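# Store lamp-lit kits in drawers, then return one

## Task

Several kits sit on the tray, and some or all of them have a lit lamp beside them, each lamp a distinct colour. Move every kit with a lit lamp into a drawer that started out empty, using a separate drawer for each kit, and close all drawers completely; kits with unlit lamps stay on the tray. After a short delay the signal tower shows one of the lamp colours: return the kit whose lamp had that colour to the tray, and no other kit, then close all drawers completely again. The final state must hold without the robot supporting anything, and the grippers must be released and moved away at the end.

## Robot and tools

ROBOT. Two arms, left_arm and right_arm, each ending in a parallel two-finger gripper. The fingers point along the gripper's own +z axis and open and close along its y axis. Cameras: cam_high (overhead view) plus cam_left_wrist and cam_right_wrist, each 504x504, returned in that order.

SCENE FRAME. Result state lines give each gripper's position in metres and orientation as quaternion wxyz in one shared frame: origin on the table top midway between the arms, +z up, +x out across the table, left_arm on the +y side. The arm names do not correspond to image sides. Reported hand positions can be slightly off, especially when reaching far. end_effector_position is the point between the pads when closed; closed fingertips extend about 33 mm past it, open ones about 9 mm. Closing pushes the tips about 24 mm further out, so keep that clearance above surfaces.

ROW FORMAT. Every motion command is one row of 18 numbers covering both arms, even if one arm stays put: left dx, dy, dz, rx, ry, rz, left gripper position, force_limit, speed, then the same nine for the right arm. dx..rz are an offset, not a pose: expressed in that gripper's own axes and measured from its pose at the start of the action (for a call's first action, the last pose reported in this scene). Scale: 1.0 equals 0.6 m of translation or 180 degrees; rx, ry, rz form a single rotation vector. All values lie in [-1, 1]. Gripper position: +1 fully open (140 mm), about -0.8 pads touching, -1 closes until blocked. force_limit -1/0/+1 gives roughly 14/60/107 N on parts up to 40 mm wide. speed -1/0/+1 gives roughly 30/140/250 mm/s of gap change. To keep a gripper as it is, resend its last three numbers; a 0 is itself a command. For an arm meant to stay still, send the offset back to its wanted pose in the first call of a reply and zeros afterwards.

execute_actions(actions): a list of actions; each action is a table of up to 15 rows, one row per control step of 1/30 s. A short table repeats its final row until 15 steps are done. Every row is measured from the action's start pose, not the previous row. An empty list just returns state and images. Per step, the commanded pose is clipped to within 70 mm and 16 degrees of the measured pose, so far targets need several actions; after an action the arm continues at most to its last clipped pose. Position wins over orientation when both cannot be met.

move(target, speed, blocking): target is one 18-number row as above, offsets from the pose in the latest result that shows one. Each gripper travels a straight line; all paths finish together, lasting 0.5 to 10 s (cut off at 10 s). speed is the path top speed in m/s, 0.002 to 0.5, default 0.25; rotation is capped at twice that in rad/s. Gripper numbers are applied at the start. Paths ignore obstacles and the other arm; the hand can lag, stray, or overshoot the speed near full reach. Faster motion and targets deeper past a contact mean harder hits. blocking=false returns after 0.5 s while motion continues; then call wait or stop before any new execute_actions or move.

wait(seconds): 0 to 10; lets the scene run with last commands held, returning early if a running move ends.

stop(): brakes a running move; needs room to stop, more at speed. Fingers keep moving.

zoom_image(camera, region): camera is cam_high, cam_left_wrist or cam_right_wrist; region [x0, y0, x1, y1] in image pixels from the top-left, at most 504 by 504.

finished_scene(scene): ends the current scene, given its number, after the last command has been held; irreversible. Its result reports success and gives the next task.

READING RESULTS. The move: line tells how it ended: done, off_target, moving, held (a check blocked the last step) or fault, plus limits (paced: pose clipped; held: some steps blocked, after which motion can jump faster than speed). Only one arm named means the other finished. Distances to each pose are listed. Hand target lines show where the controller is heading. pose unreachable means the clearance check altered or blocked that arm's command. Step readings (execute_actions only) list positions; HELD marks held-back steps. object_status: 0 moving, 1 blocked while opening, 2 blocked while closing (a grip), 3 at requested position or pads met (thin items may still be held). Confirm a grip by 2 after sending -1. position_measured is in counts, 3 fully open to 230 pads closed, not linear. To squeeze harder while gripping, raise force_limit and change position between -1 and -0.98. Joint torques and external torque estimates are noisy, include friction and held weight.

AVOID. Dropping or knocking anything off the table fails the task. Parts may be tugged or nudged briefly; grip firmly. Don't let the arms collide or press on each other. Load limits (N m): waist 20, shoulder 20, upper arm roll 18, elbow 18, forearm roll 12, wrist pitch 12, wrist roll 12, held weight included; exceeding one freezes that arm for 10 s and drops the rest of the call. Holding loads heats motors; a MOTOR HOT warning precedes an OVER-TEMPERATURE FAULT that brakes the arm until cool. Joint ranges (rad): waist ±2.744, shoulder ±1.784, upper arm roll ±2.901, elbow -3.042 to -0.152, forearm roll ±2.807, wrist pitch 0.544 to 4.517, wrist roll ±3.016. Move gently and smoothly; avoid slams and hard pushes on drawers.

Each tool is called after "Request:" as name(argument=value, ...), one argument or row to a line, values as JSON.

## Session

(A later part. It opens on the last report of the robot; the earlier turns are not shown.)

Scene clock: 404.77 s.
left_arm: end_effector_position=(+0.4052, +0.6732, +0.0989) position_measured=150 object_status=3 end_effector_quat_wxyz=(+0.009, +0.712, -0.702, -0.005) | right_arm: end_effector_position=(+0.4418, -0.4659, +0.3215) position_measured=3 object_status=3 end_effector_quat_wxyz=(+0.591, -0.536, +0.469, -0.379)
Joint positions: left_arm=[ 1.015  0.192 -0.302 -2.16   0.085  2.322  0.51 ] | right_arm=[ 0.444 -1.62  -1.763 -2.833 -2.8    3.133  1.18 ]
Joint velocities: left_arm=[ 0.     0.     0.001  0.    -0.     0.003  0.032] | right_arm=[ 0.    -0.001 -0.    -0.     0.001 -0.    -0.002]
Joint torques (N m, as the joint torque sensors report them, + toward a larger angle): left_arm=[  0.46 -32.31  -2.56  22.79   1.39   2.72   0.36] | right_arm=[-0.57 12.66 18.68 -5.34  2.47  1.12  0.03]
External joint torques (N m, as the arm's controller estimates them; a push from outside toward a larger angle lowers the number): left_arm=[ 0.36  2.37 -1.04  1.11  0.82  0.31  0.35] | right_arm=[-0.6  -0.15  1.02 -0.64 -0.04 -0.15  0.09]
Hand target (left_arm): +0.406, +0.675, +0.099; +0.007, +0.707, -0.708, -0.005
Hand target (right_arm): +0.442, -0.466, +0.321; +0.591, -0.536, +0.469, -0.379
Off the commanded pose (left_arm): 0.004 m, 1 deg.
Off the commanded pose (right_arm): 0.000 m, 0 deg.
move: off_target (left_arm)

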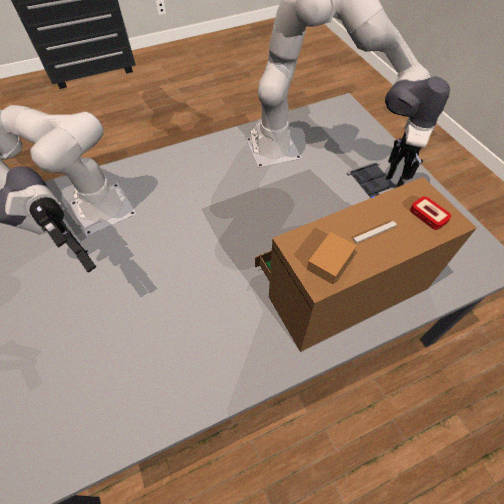

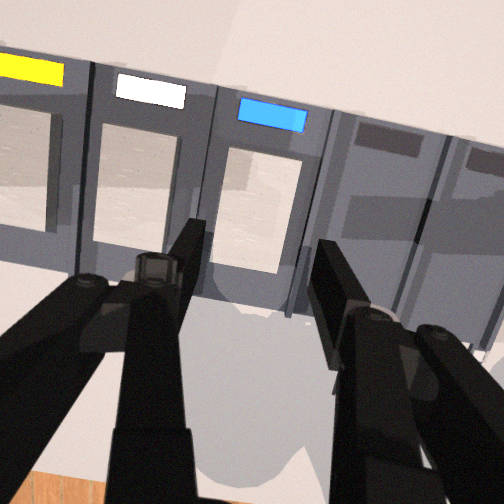

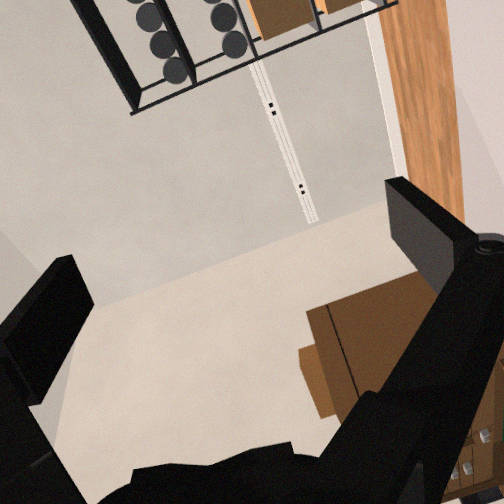

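Request:
move(
  target=[0.003,-0.003,0.084,0,0,0,-0.17,0.3,0,0,0,0,0,0,0,1,0,0],
  speed=0.08,
)

Request:
move(
  target=[0,0,0,0,0,0,-1,0.3,0,0,0,0,0,0,0,1,0,0],
)

Request:
move(
  target=[0,0,-0.12,0,0,0,-1,0.3,0,0,0,0,0,0,0,1,0,0],
)

Request:
move(
  target=[0.45,-0.07,-0.14,0,0,0,-1,0.3,0,0,0,0,0,0,0,1,0,0],
)

Scene clock: 408.90 s.
left_arm: end_effector_position=(+0.4067, +0.6702, +0.0492) position_measured=150 object_status=3 end_effector_quat_wxyz=(+0.011, +0.710, -0.704, -0.003) | right_arm: end_effector_position=(+0.4418, -0.4659, +0.3215) position_measured=3 object_status=3 end_effector_quat_wxyz=(+0.591, -0.536, +0.469, -0.379)
Joint positions: left_arm=[ 1.002  0.285 -0.289 -2.183  0.125  2.431  0.484] | right_arm=[ 0.444 -1.62  -1.763 -2.833 -2.8    3.133  1.18 ]
Joint velocities: left_arm=[-0.     0.001 -0.001 -0.     0.002  0.011 -0.013] | right_arm=[ 0.001  0.     0.001  0.001  0.    -0.    -0.   ]
Joint torques (N m, as the joint torque sensors report them, + toward a larger angle): left_arm=[ -1.24 -34.34  -1.97  19.35   1.44   2.8   -0.06] | right_arm=[-0.36 12.37 18.82 -5.22  2.43  1.13  0.03]
External joint torques (N m, as the arm's controller estimates them; a push from outside toward a larger angle lowers the number): left_arm=[-1.2   2.    0.35 -0.96  0.94  0.39 -0.06] | right_arm=[-0.39 -0.5   1.16 -0.59 -0.08 -0.14  0.08]
Hand target (left_arm): +0.407, +0.670, +0.048; +0.009, +0.712, -0.702, -0.004
Hand target (right_arm): +0.442, -0.466, +0.321; +0.591, -0.536, +0.469, -0.379
Off the commanded pose (left_arm): 0.001 m, 0 deg.
Off the commanded pose (right_arm): 0.000 m, 0 deg.
move: done

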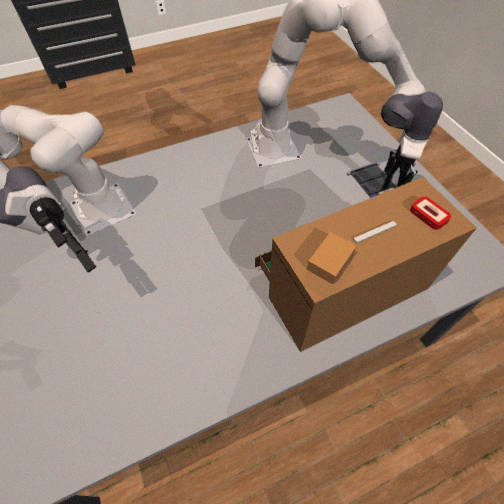

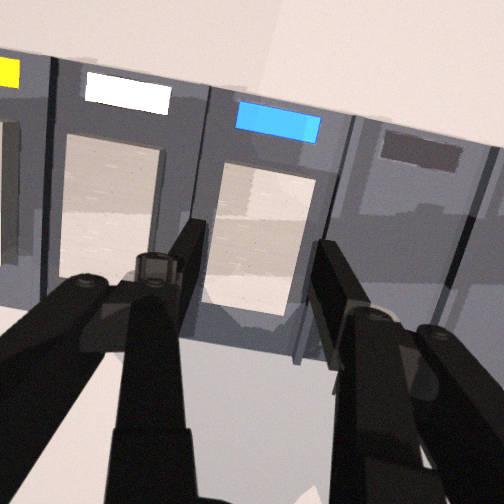

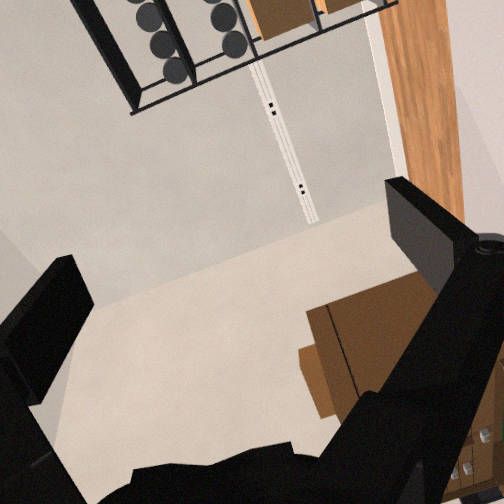

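Scene clock: 409.50 s.
left_arm: end_effector_position=(+0.4094, +0.6711, +0.0515) position_measured=234 object_status=3 end_effector_quat_wxyz=(+0.007, +0.710, -0.704, -0.002) | right_arm: end_effector_position=(+0.4418, -0.4659, +0.3215) position_measured=3 object_status=3 end_effector_quat_wxyz=(+0.591, -0.536, +0.469, -0.379)
Joint positions: left_arm=[ 1.001  0.283 -0.29  -2.18   0.124  2.433  0.483] | right_arm=[ 0.444 -1.62  -1.763 -2.833 -2.8    3.133  1.18 ]
Joint velocities: left_arm=[-0.001  0.001 -0.001 -0.001 -0.001  0.001  0.001] | right_arm=[-0.001  0.    -0.     0.     0.001  0.     0.   ]
Joint torques (N m, as the joint torque sensors report them, + toward a larger angle): left_arm=[  0.85 -34.07  -1.67  18.31   0.5    1.98   0.11] | right_arm=[-0.5  12.24 18.61 -5.34  2.46  1.15  0.05]
External joint torques (N m, as the arm's controller estimates them; a push from outside toward a larger angle lowers the number): left_arm=[ 0.93  2.26  0.68 -2.08  0.   -0.45  0.11] | right_arm=[-0.44 -0.62  0.96 -0.76 -0.06 -0.11  0.1 ]
Hand target (left_arm): +0.407, +0.670, +0.049; +0.011, +0.710, -0.704, -0.003
Hand target (right_arm): +0.442, -0.466, +0.321; +0.591, -0.536, +0.469, -0.379
Off the commanded pose (left_arm): 0.004 m, 0 deg.
Off the commanded pose (right_arm): 0.000 m, 0 deg.
move: off_target (left_arm)

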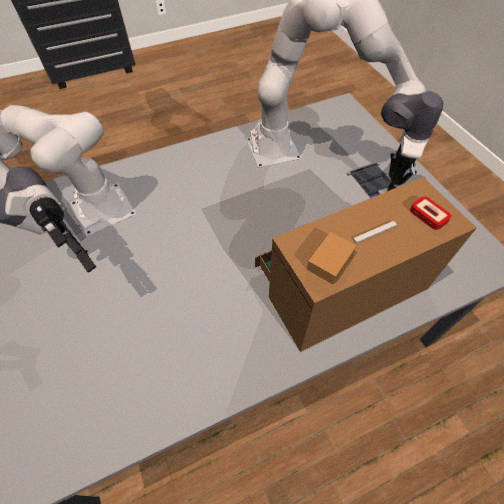

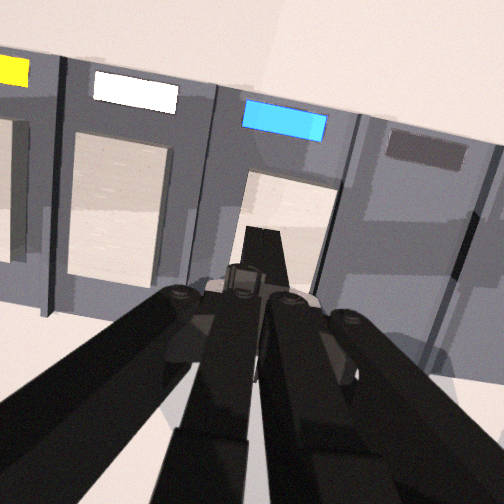

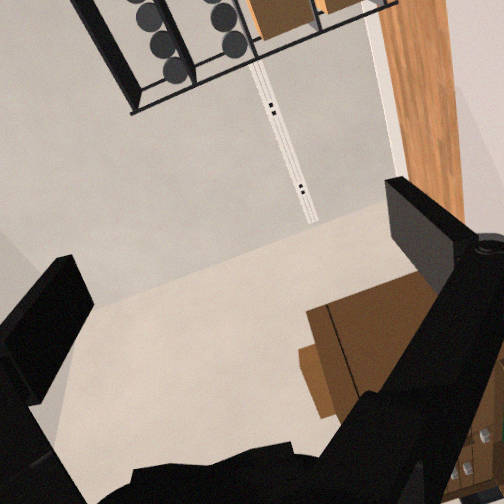

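Scene clock: 410.57 s.
left_arm: end_effector_position=(+0.4101, +0.6729, +0.1239) position_measured=234 object_status=3 end_effector_quat_wxyz=(+0.005, +0.711, -0.703, -0.004) | right_arm: end_effector_position=(+0.4418, -0.4659, +0.3215) position_measured=3 object_status=3 end_effector_quat_wxyz=(+0.591, -0.536, +0.469, -0.379)
Joint positions: left_arm=[ 1.01   0.156 -0.304 -2.138  0.069  2.274  0.518] | right_arm=[ 0.444 -1.62  -1.763 -2.833 -2.8    3.133  1.18 ]
Joint velocities: left_arm=[-0.001 -0.     0.     0.    -0.002 -0.012  0.009] | right_arm=[ 0.001 -0.002 -0.    -0.    -0.001 -0.001 -0.   ]
Joint torques (N m, as the joint torque sensors report them, + toward a larger angle): left_arm=[  1.51 -33.42  -1.99  22.81  -0.47   2.09   0.33] | right_arm=[-0.62 12.49 18.89 -5.53  2.46  1.12  0.05]
External joint torques (N m, as the arm's controller estimates them; a push from outside toward a larger angle lowers the number): left_arm=[ 1.59  0.77 -0.58  0.46 -1.07 -0.36  0.33] | right_arm=[-0.65 -0.34  1.25 -0.92 -0.05 -0.14  0.11]
Hand target (left_arm): +0.409, +0.672, +0.124; +0.007, +0.711, -0.704, -0.003
Hand target (right_arm): +0.442, -0.466, +0.321; +0.591, -0.536, +0.469, -0.379
Off the commanded pose (left_arm): 0.001 m, 0 deg.
Off the commanded pose (right_arm): 0.000 m, 0 deg.
move: done

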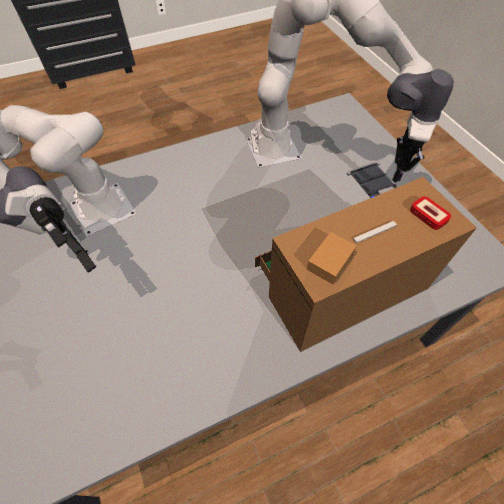

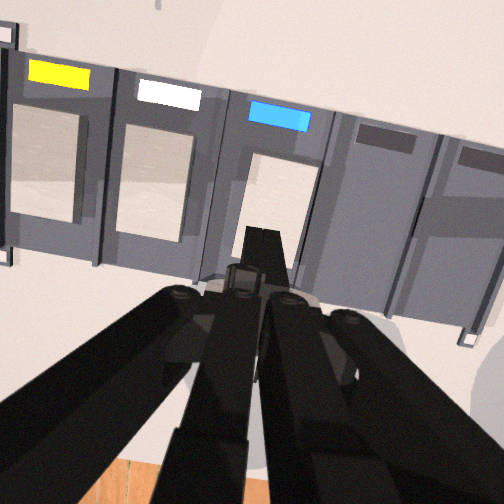

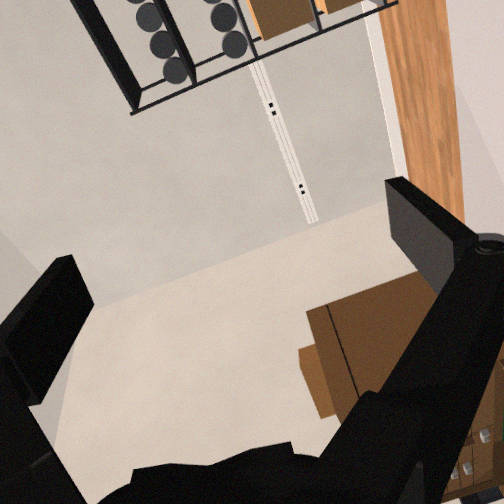

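Scene clock: 412.63 s.
left_arm: end_effector_position=(+0.4566, +0.4038, +0.2097) position_measured=234 object_status=3 end_effector_quat_wxyz=(+0.001, +0.707, -0.707, -0.005) | right_arm: end_effector_position=(+0.4418, -0.4659, +0.3215) position_measured=3 object_status=3 end_effector_quat_wxyz=(+0.591, -0.536, +0.469, -0.379)
Joint positions: left_arm=[ 0.787 -0.1   -0.573 -2.192 -0.055  2.098  0.111] | right_arm=[ 0.444 -1.62  -1.763 -2.833 -2.8    3.133  1.18 ]
Joint velocities: left_arm=[-0.001  0.     0.002 -0.     0.001 -0.003 -0.028] | right_arm=[-0.003 -0.001  0.002  0.001 -0.    -0.    -0.001]
Joint torques (N m, as the joint torque sensors report them, + toward a larger angle): left_arm=[  1.04 -21.99   0.71  23.55   0.45   2.04  -0.12] | right_arm=[-0.67 12.62 18.64 -5.5   2.44  1.11  0.02]
External joint torques (N m, as the arm's controller estimates them; a push from outside toward a larger angle lowers the number): left_arm=[ 0.95  1.73 -0.96 -0.07 -0.25 -0.44 -0.12] | right_arm=[-0.62 -0.24  0.99 -0.95 -0.07 -0.15  0.08]
Hand target (left_arm): +0.457, +0.404, +0.210; +0.003, +0.712, -0.703, -0.005
Hand target (right_arm): +0.442, -0.466, +0.321; +0.591, -0.536, +0.469, -0.379
Off the commanded pose (left_arm): 0.002 m, 1 deg.
Off the commanded pose (right_arm): 0.000 m, 0 deg.
move: done

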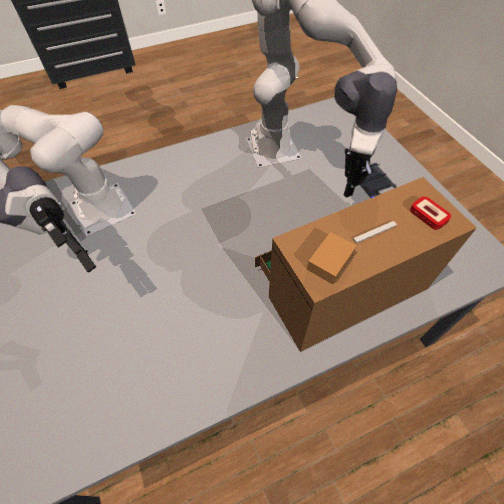

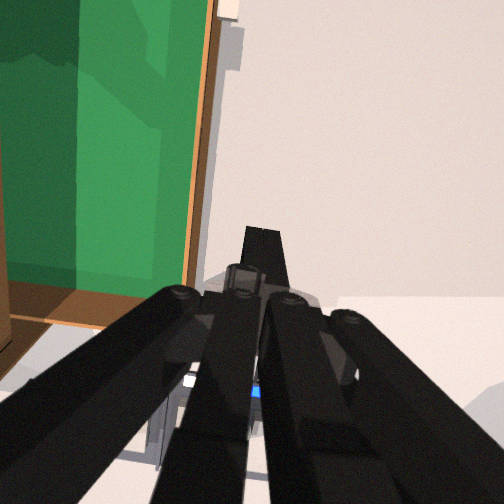

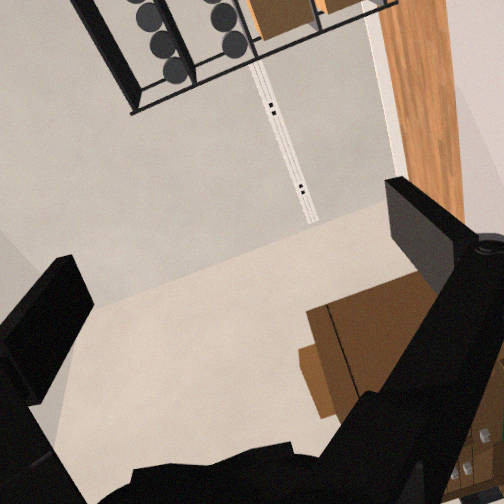

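Request:
move(
  target=[-0.445,0.083,0.183,0,0,0,-0.17,0.3,0,0,0,0,0,0,0,1,0,0],
)

Request:
move(
  target=[0,0,0.085,0,0,0,-0.17,0.3,0,0,0,0,0,0,0,1,0,0],
  speed=0.08,
)

Scene clock: 416.37 s.
left_arm: end_effector_position=(+0.4052, +0.6686, +0.0979) position_measured=150 object_status=3 end_effector_quat_wxyz=(+0.006, +0.711, -0.703, -0.004) | right_arm: end_effector_position=(+0.4418, -0.4659, +0.3215) position_measured=3 object_status=3 end_effector_quat_wxyz=(+0.591, -0.536, +0.469, -0.379)
Joint positions: left_arm=[ 1.031  0.183 -0.325 -2.18   0.087  2.339  0.504] | right_arm=[ 0.444 -1.62  -1.763 -2.833 -2.8    3.133  1.18 ]
Joint velocities: left_arm=[-0.     0.001 -0.002 -0.002  0.     0.001  0.031] | right_arm=[ 0.001 -0.001 -0.001 -0.    -0.    -0.    -0.001]
Joint torques (N m, as the joint torque sensors report them, + toward a larger angle): left_arm=[  1.48 -31.42  -1.85  22.06   1.04   2.76   0.29] | right_arm=[-0.45 12.67 18.85 -5.37  2.45  1.14  0.02]
External joint torques (N m, as the arm's controller estimates them; a push from outside toward a larger angle lowers the number): left_arm=[ 1.64  2.6  -0.05  0.57  0.48  0.34  0.29] | right_arm=[-0.48 -0.14  1.24 -0.76 -0.05 -0.12  0.08]
Hand target (left_arm): +0.406, +0.670, +0.098; +0.004, +0.707, -0.708, -0.004
Hand target (right_arm): +0.442, -0.466, +0.321; +0.591, -0.536, +0.469, -0.379
Off the commanded pose (left_arm): 0.005 m, 1 deg.
Off the commanded pose (right_arm): 0.000 m, 0 deg.
move: off_target (left_arm)

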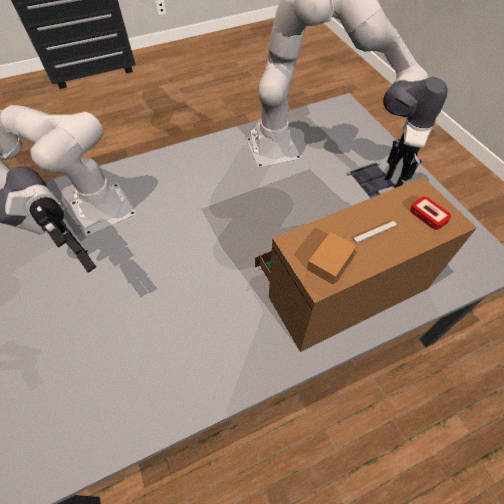

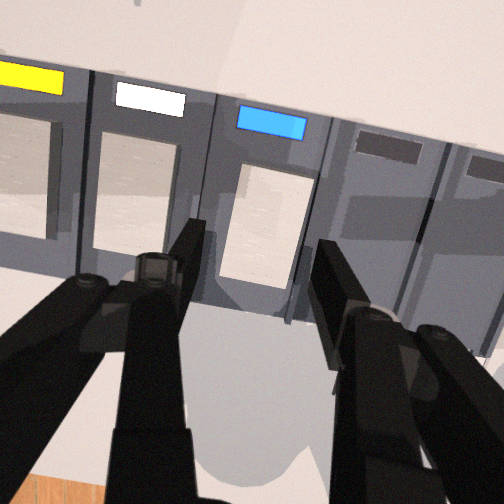

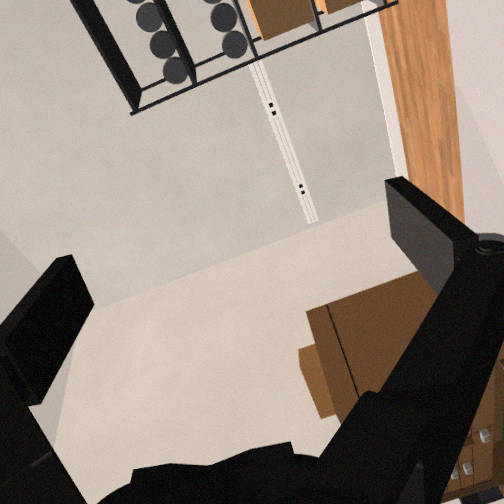

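Scene clock: 417.53 s.
left_arm: end_effector_position=(+0.4052, +0.6676, +0.0476) position_measured=150 object_status=3 end_effector_quat_wxyz=(+0.007, +0.710, -0.704, -0.002) | right_arm: end_effector_position=(+0.4418, -0.4659, +0.3215) position_measured=3 object_status=3 end_effector_quat_wxyz=(+0.591, -0.536, +0.469, -0.379)
Joint positions: left_arm=[ 1.022  0.279 -0.311 -2.203  0.133  2.45   0.477] | right_arm=[ 0.444 -1.62  -1.763 -2.833 -2.8    3.133  1.18 ]
Joint velocities: left_arm=[-0.     0.     0.     0.     0.003  0.01  -0.011] | right_arm=[ 0.     0.     0.     0.     0.    -0.    -0.001]
Joint torques (N m, as the joint torque sensors report them, + toward a larger angle): left_arm=[ -1.65 -34.12  -1.95  19.1    1.41   2.9   -0.02] | right_arm=[-0.5  12.45 18.92 -5.59  2.45  1.12  0.03]
External joint torques (N m, as the arm's controller estimates them; a push from outside toward a larger angle lowers the number): left_arm=[-1.67  1.76  0.44 -1.13  0.91  0.47 -0.02] | right_arm=[-0.5  -0.4   1.27 -0.98 -0.06 -0.15  0.09]
Hand target (left_arm): +0.405, +0.668, +0.047; +0.006, +0.711, -0.703, -0.003
Hand target (right_arm): +0.442, -0.466, +0.321; +0.591, -0.536, +0.469, -0.379
Off the commanded pose (left_arm): 0.001 m, 0 deg.
Off the commanded pose (right_arm): 0.000 m, 0 deg.
move: done

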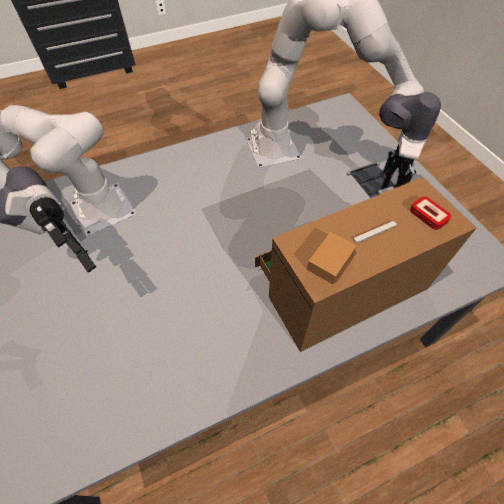

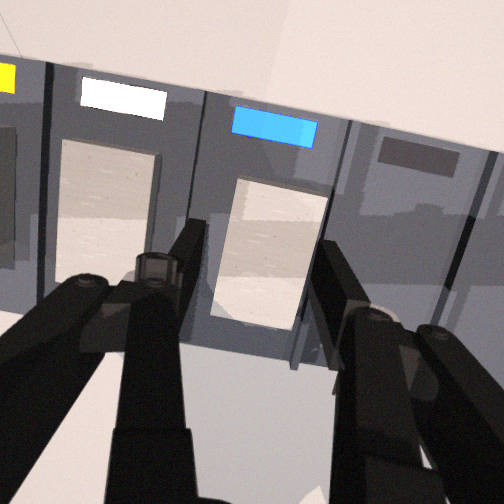

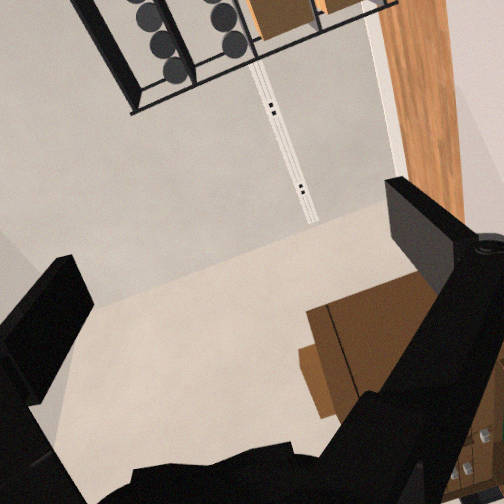

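Request:
move(
  target=[-0.008,0.006,0.012,0,0,0,-0.2,0.3,0,0,0,0,0,0,0,1,0,0],
  speed=0.02,
)

Request:
move(
  target=[0,0,0,0,0,0,-1,0.3,-0.8,0,0,0,0,0,0,1,0,0],
)

Scene clock: 420.00 s.
left_arm: end_effector_position=(+0.4036, +0.6699, +0.0425) position_measured=154 object_status=3 end_effector_quat_wxyz=(+0.007, +0.712, -0.702, -0.001) | right_arm: end_effector_position=(+0.4418, -0.4659, +0.3215) position_measured=3 object_status=3 end_effector_quat_wxyz=(+0.591, -0.536, +0.469, -0.379)
Joint positions: left_arm=[ 1.024  0.289 -0.306 -2.203  0.134  2.46   0.477] | right_arm=[ 0.444 -1.62  -1.763 -2.833 -2.8    3.133  1.18 ]
Joint velocities: left_arm=[ 0.001  0.001 -0.     0.    -0.    -0.    -0.   ] | right_arm=[-0.     0.002  0.001  0.001 -0.     0.    -0.001]
Joint torques (N m, as the joint torque sensors report them, + toward a larger angle): left_arm=[  1.93 -33.04  -1.45  18.42   1.59   3.23   0.43] | right_arm=[-0.51 12.5  18.78 -5.49  2.46  1.11  0.01]
External joint torques (N m, as the arm's controller estimates them; a push from outside toward a larger angle lowers the number): left_arm=[ 1.92  3.03  1.   -1.64  1.1   0.8   0.43] | right_arm=[-0.47 -0.43  1.12 -0.94 -0.04 -0.14  0.06]
Hand target (left_arm): +0.401, +0.672, +0.040; +0.007, +0.710, -0.704, -0.001
Hand target (right_arm): +0.442, -0.466, +0.321; +0.591, -0.536, +0.469, -0.379
Off the commanded pose (left_arm): 0.004 m, 0 deg.
Off the commanded pose (right_arm): 0.000 m, 0 deg.
move: off_target (left_arm)

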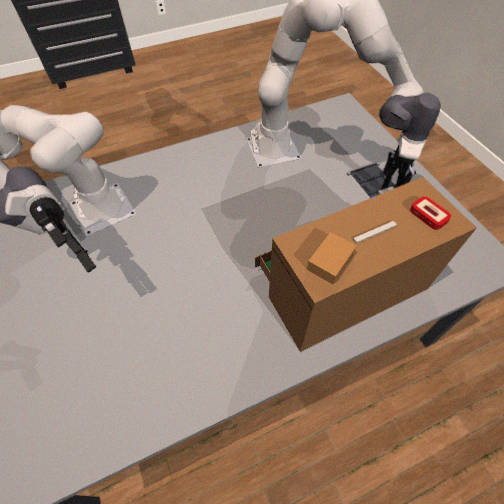

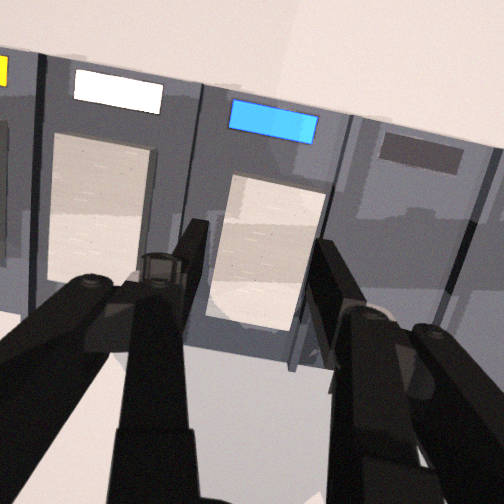

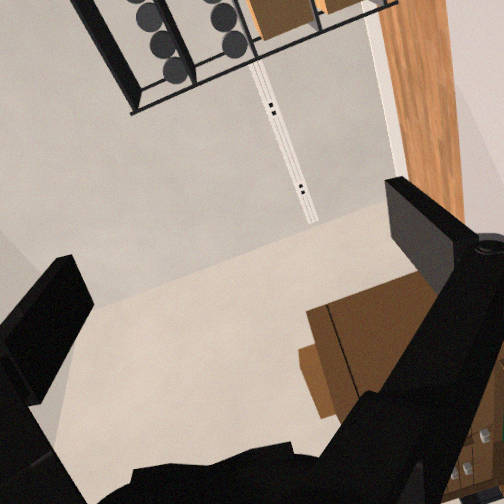

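Scene clock: 420.50 s.
left_arm: end_effector_position=(+0.3996, +0.6701, +0.0435) position_measured=175 object_status=2 end_effector_quat_wxyz=(+0.012, +0.713, -0.701, -0.003) | right_arm: end_effector_position=(+0.4418, -0.4659, +0.3215) position_measured=3 object_status=3 end_effector_quat_wxyz=(+0.591, -0.536, +0.469, -0.379)
Joint positions: left_arm=[ 1.025  0.285 -0.304 -2.204  0.134  2.447  0.477] | right_arm=[ 0.444 -1.62  -1.763 -2.833 -2.8    3.133  1.18 ]
Joint velocities: left_arm=[-0.     0.     0.    -0.002  0.     0.    -0.001] | right_arm=[ 0.002 -0.001  0.    -0.001  0.     0.     0.002]
Joint torques (N m, as the joint torque sensors report them, + toward a larger angle): left_arm=[ -0.15 -32.4   -3.72  19.94   0.19   4.18   0.1 ] | right_arm=[-0.6  12.5  18.74 -5.26  2.48  1.14  0.04]
External joint torques (N m, as the arm's controller estimates them; a push from outside toward a larger angle lowers the number): left_arm=[-0.1   3.55 -1.28 -0.1  -0.3   1.79  0.1 ] | right_arm=[-0.62 -0.36  1.09 -0.66 -0.03 -0.13  0.09]
Hand target (left_arm): +0.404, +0.670, +0.043; +0.008, +0.712, -0.702, -0.001
Hand target (right_arm): +0.442, -0.466, +0.321; +0.591, -0.536, +0.469, -0.379
Off the commanded pose (left_arm): 0.004 m, 1 deg.
Off the commanded pose (right_arm): 0.000 m, 0 deg.
move: off_target (left_arm)

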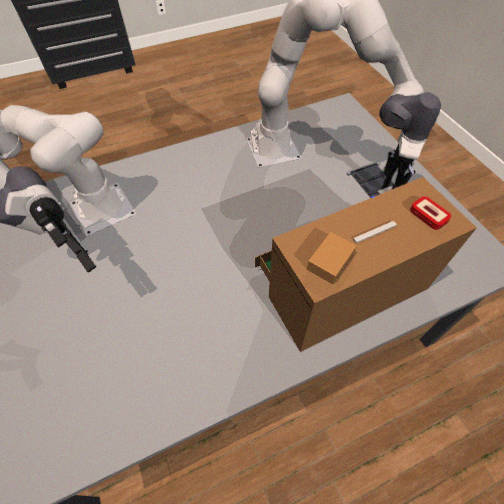

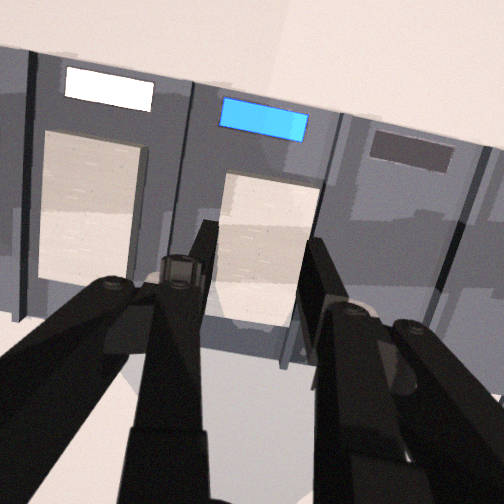

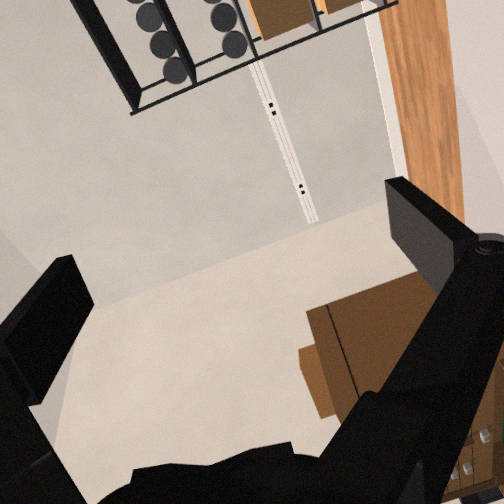

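Request:
move(
  target=[0,0,-0.12,0,0,0,-1,0.3,-0.8,0,0,0,0,0,0,1,0,0],
)

Request:
move(
  target=[0.45,-0.09,-0.16,0,0,0,-1,0.3,-0.8,0,0,0,0,0,0,1,0,0],
)

Request:
move(
  target=[0.11,-0.155,0.03,0.03,0,0,-1,0.3,-0.8,0,0,0,0,0,0,1,0,0],
  speed=0.15,
)

Scene clock: 423.33 s.
left_arm: end_effector_position=(+0.4003, +0.6719, +0.1152) position_measured=176 object_status=2 end_effector_quat_wxyz=(+0.010, +0.714, -0.700, -0.006) | right_arm: end_effector_position=(+0.4418, -0.4659, +0.3215) position_measured=3 object_status=3 end_effector_quat_wxyz=(+0.591, -0.536, +0.469, -0.379)
Joint positions: left_arm=[ 1.035  0.155 -0.321 -2.163  0.073  2.286  0.515] | right_arm=[ 0.444 -1.62  -1.763 -2.833 -2.8    3.133  1.18 ]
Joint velocities: left_arm=[ 0.001  0.001  0.001 -0.001 -0.001 -0.01   0.01 ] | right_arm=[ 0.001 -0.     0.     0.001 -0.002  0.     0.   ]
Joint torques (N m, as the joint torque sensors report them, + toward a larger angle): left_arm=[  1.16 -32.92  -2.72  22.45  -0.55   1.9    0.29] | right_arm=[-0.37 12.41 18.67 -5.41  2.45  1.12  0.03]
External joint torques (N m, as the arm's controller estimates them; a push from outside toward a larger angle lowers the number): left_arm=[ 1.06  0.64 -1.44  0.5  -1.13 -0.5   0.29] | right_arm=[-0.42 -0.42  1.04 -0.8  -0.06 -0.14  0.09]
Hand target (left_arm): +0.400, +0.672, +0.116; +0.012, +0.713, -0.701, -0.004
Hand target (right_arm): +0.442, -0.466, +0.321; +0.591, -0.536, +0.469, -0.379
Off the commanded pose (left_arm): 0.001 m, 0 deg.
Off the commanded pose (right_arm): 0.000 m, 0 deg.
move: done

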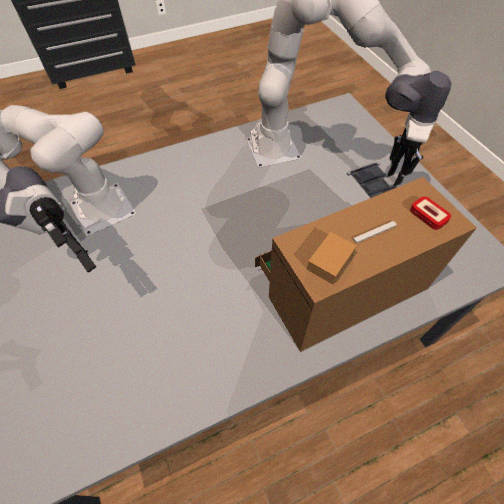

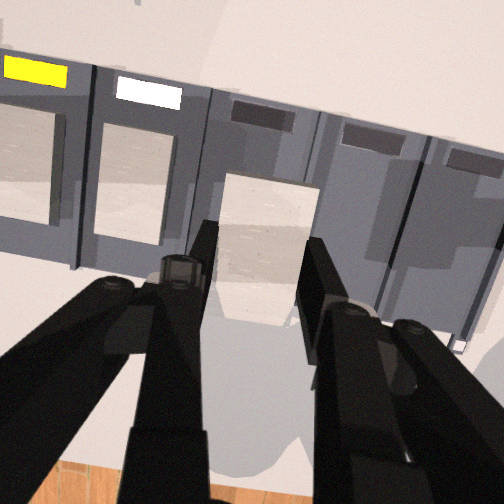

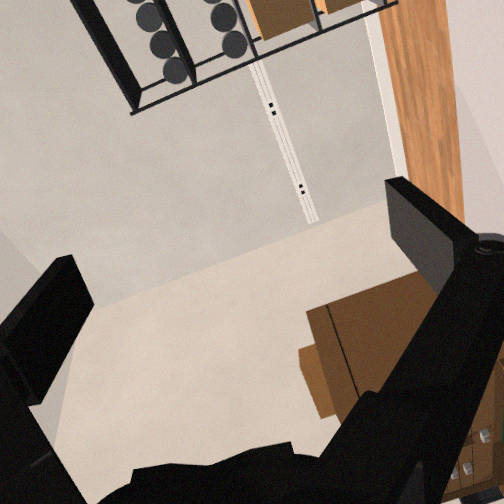

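Scene clock: 425.40 s.
left_arm: end_effector_position=(+0.4615, +0.4036, +0.2134) position_measured=176 object_status=2 end_effector_quat_wxyz=(+0.008, +0.710, -0.704, -0.006) | right_arm: end_effector_position=(+0.4418, -0.4659, +0.3215) position_measured=3 object_status=3 end_effector_quat_wxyz=(+0.591, -0.536, +0.469, -0.379)
Joint positions: left_arm=[ 0.806 -0.076 -0.591 -2.156 -0.049  2.072  0.098] | right_arm=[ 0.444 -1.62  -1.763 -2.833 -2.8    3.133  1.18 ]
Joint velocities: left_arm=[-0.001  0.    -0.001  0.001 -0.001 -0.003 -0.028] | right_arm=[ 0.    -0.     0.     0.001  0.    -0.001  0.   ]
Joint torques (N m, as the joint torque sensors report them, + toward a larger angle): left_arm=[  1.39 -22.54   0.59  25.03   1.06   2.08  -0.04] | right_arm=[-0.55 12.56 18.67 -5.44  2.44  1.15  0.05]
External joint torques (N m, as the arm's controller estimates them; a push from outside toward a larger angle lowers the number): left_arm=[ 1.5   1.69 -0.55  1.35  0.38 -0.36 -0.04] | right_arm=[-0.57 -0.27  1.03 -0.87 -0.07 -0.1   0.1 ]
Hand target (left_arm): +0.462, +0.404, +0.214; +0.008, +0.715, -0.700, -0.007
Hand target (right_arm): +0.442, -0.466, +0.321; +0.591, -0.536, +0.469, -0.379
Off the commanded pose (left_arm): 0.002 m, 1 deg.
Off the commanded pose (right_arm): 0.000 m, 0 deg.
move: done

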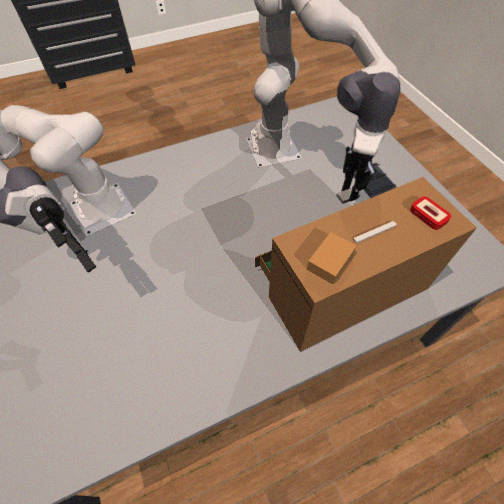

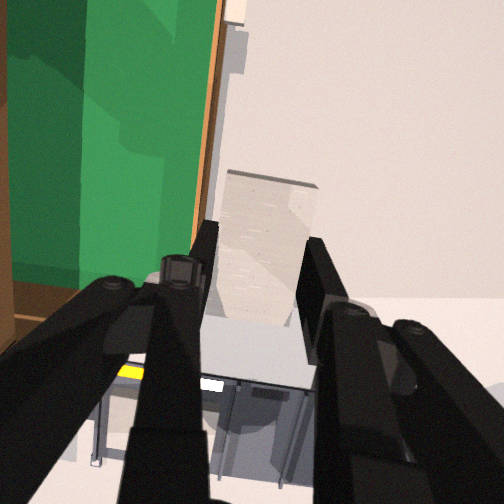

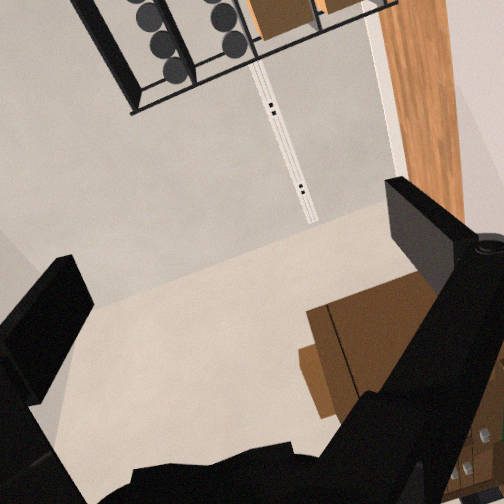

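Scene clock: 426.93 s.
left_arm: end_effector_position=(+0.5533, +0.3381, +0.1939) position_measured=176 object_status=2 end_effector_quat_wxyz=(-0.024, +0.707, -0.706, +0.028) | right_arm: end_effector_position=(+0.4418, -0.4659, +0.3215) position_measured=3 object_status=3 end_effector_quat_wxyz=(+0.591, -0.536, +0.469, -0.379)
Joint positions: left_arm=[ 0.698  0.178 -0.64  -1.97   0.128  2.183 -0.136] | right_arm=[ 0.444 -1.62  -1.763 -2.833 -2.8    3.133  1.18 ]
Joint velocities: left_arm=[-0.001  0.     0.001  0.     0.004 -0.    -0.031] | right_arm=[-0.001 -0.    -0.001  0.001  0.     0.    -0.   ]
Joint torques (N m, as the joint torque sensors report them, + toward a larger angle): left_arm=[ -0.9  -30.6   -3.26  25.12   1.74   3.12  -0.09] | right_arm=[-0.39 12.72 18.72 -5.39  2.45  1.13  0.04]
External joint torques (N m, as the arm's controller estimates them; a push from outside toward a larger angle lowers the number): left_arm=[-0.82  1.07  0.14  1.38  1.06  0.44 -0.08] | right_arm=[-0.36 -0.12  1.08 -0.82 -0.06 -0.13  0.1 ]
Hand target (left_arm): +0.556, +0.338, +0.195; -0.026, +0.711, -0.703, +0.029
Hand target (right_arm): +0.442, -0.466, +0.321; +0.591, -0.536, +0.469, -0.379
Off the commanded pose (left_arm): 0.002 m, 1 deg.
Off the commanded pose (right_arm): 0.000 m, 0 deg.
move: done

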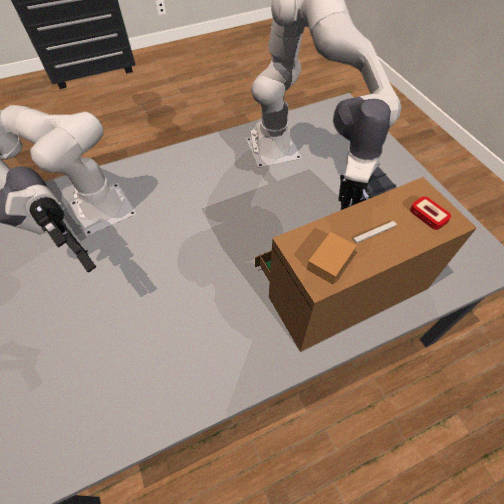

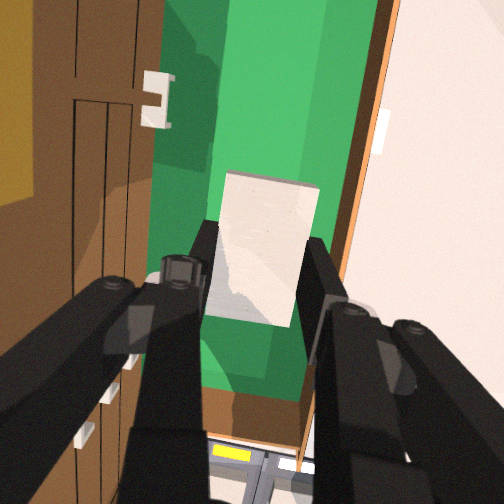

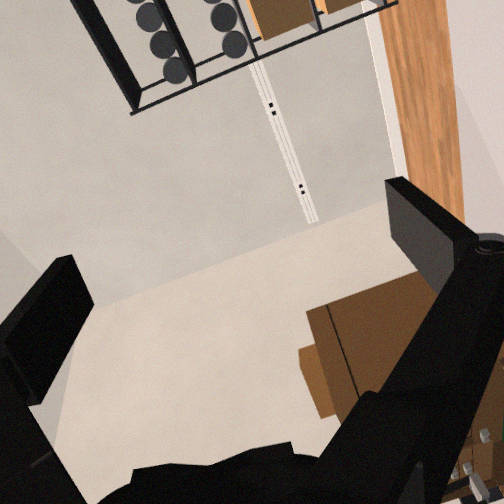

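Request:
move(
  target=[0.01,0.014,0.158,0,0,0,-1,0.3,-0.8,0,0,0,0,0,0,1,0,0],
  speed=0.06,
)

Scene clock: 430.47 s.
left_arm: end_effector_position=(+0.5509, +0.3303, +0.0985) position_measured=176 object_status=2 end_effector_quat_wxyz=(-0.020, +0.705, -0.709, +0.027) | right_arm: end_effector_position=(+0.4418, -0.4659, +0.3215) position_measured=3 object_status=3 end_effector_quat_wxyz=(+0.591, -0.536, +0.469, -0.379)
Joint positions: left_arm=[ 0.648  0.321 -0.595 -2.06   0.25   2.382 -0.222] | right_arm=[ 0.444 -1.62  -1.763 -2.833 -2.8    3.133  1.18 ]
Joint velocities: left_arm=[-0.006 -0.001  0.005 -0.005  0.004  0.012 -0.013] | right_arm=[-0.001 -0.001 -0.002  0.001 -0.     0.001 -0.   ]
Joint torques (N m, as the joint torque sensors report them, + toward a larger angle): left_arm=[ -0.64 -33.63  -4.74  21.95   1.58   3.32  -0.31] | right_arm=[-0.35 12.67 18.68 -5.42  2.46  1.12  0.06]
External joint torques (N m, as the arm's controller estimates them; a push from outside toward a larger angle lowers the number): left_arm=[-0.61  1.42  0.8   0.07  0.99  0.64 -0.3 ] | right_arm=[-0.29 -0.16  1.08 -0.88 -0.06 -0.13  0.11]
Hand target (left_arm): +0.553, +0.330, +0.099; -0.023, +0.707, -0.707, +0.029
Hand target (right_arm): +0.442, -0.466, +0.321; +0.591, -0.536, +0.469, -0.379
Off the commanded pose (left_arm): 0.001 m, 1 deg.
Off the commanded pose (right_arm): 0.000 m, 0 deg.
move: done

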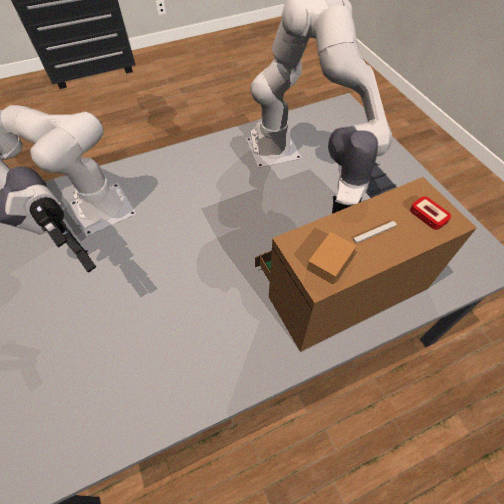

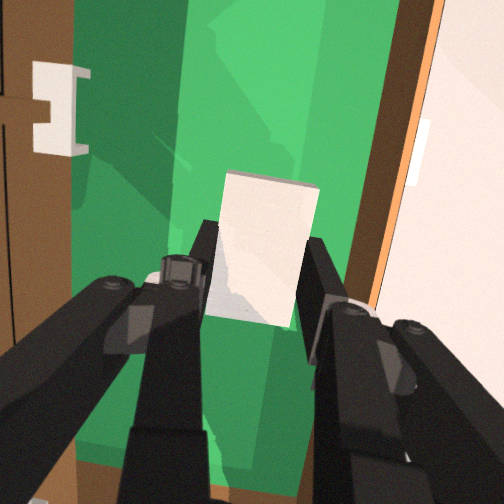

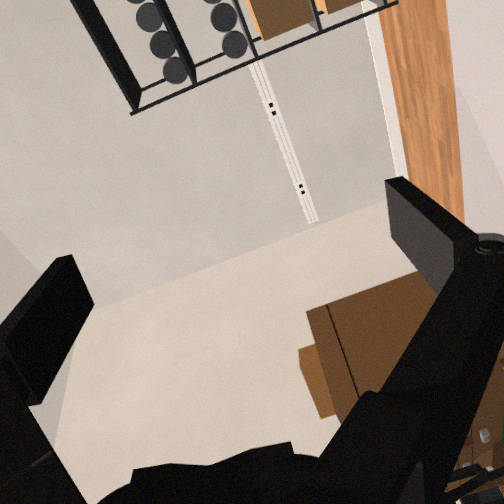

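Request:
move(
  target=[0,0,0.016,0,0,0,-1,0.3,-0.8,0,0,0,0,0,0,1,0,0],
  speed=0.02,
)

Scene clock: 431.93 s.
left_arm: end_effector_position=(+0.5500, +0.3299, +0.0893) position_measured=176 object_status=2 end_effector_quat_wxyz=(-0.018, +0.703, -0.710, +0.026) | right_arm: end_effector_position=(+0.4418, -0.4659, +0.3215) position_measured=3 object_status=3 end_effector_quat_wxyz=(+0.591, -0.536, +0.469, -0.379)
Joint positions: left_arm=[ 0.644  0.339 -0.589 -2.062  0.262  2.394 -0.225] | right_arm=[ 0.444 -1.62  -1.763 -2.833 -2.8    3.133  1.18 ]
Joint velocities: left_arm=[-0.002 -0.     0.004 -0.001  0.006  0.007  0.001] | right_arm=[-0.001  0.001  0.001 -0.     0.001 -0.001 -0.   ]
Joint torques (N m, as the joint torque sensors report them, + toward a larger angle): left_arm=[ -0.52 -33.61  -5.89  21.47   1.38   3.37  -0.27] | right_arm=[-0.61 12.48 18.76 -5.38  2.44  1.1   0.02]
External joint torques (N m, as the arm's controller estimates them; a push from outside toward a larger angle lowers the number): left_arm=[-0.49  1.83 -0.1  -0.16  0.79  0.7  -0.27] | right_arm=[-0.55 -0.4   1.12 -0.83 -0.07 -0.15  0.08]
Hand target (left_arm): +0.552, +0.330, +0.089; -0.020, +0.705, -0.709, +0.028
Hand target (right_arm): +0.442, -0.466, +0.321; +0.591, -0.536, +0.469, -0.379
Off the commanded pose (left_arm): 0.002 m, 0 deg.
Off the commanded pose (right_arm): 0.000 m, 0 deg.
move: done

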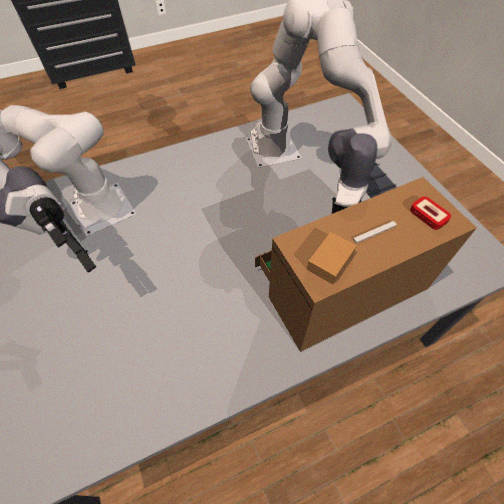

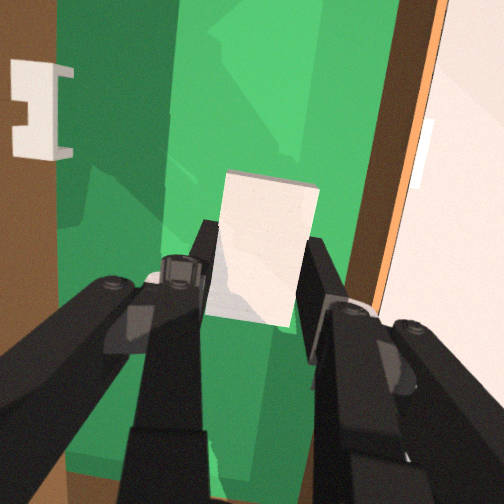

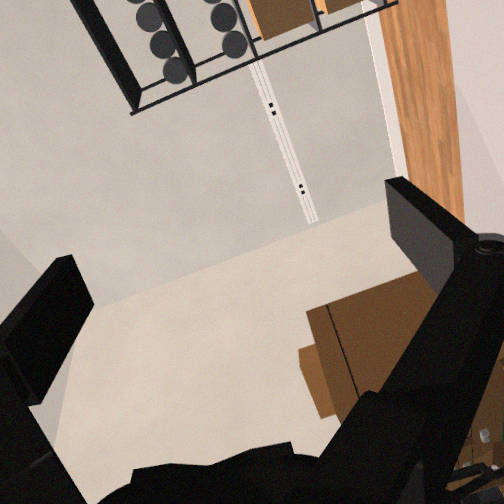

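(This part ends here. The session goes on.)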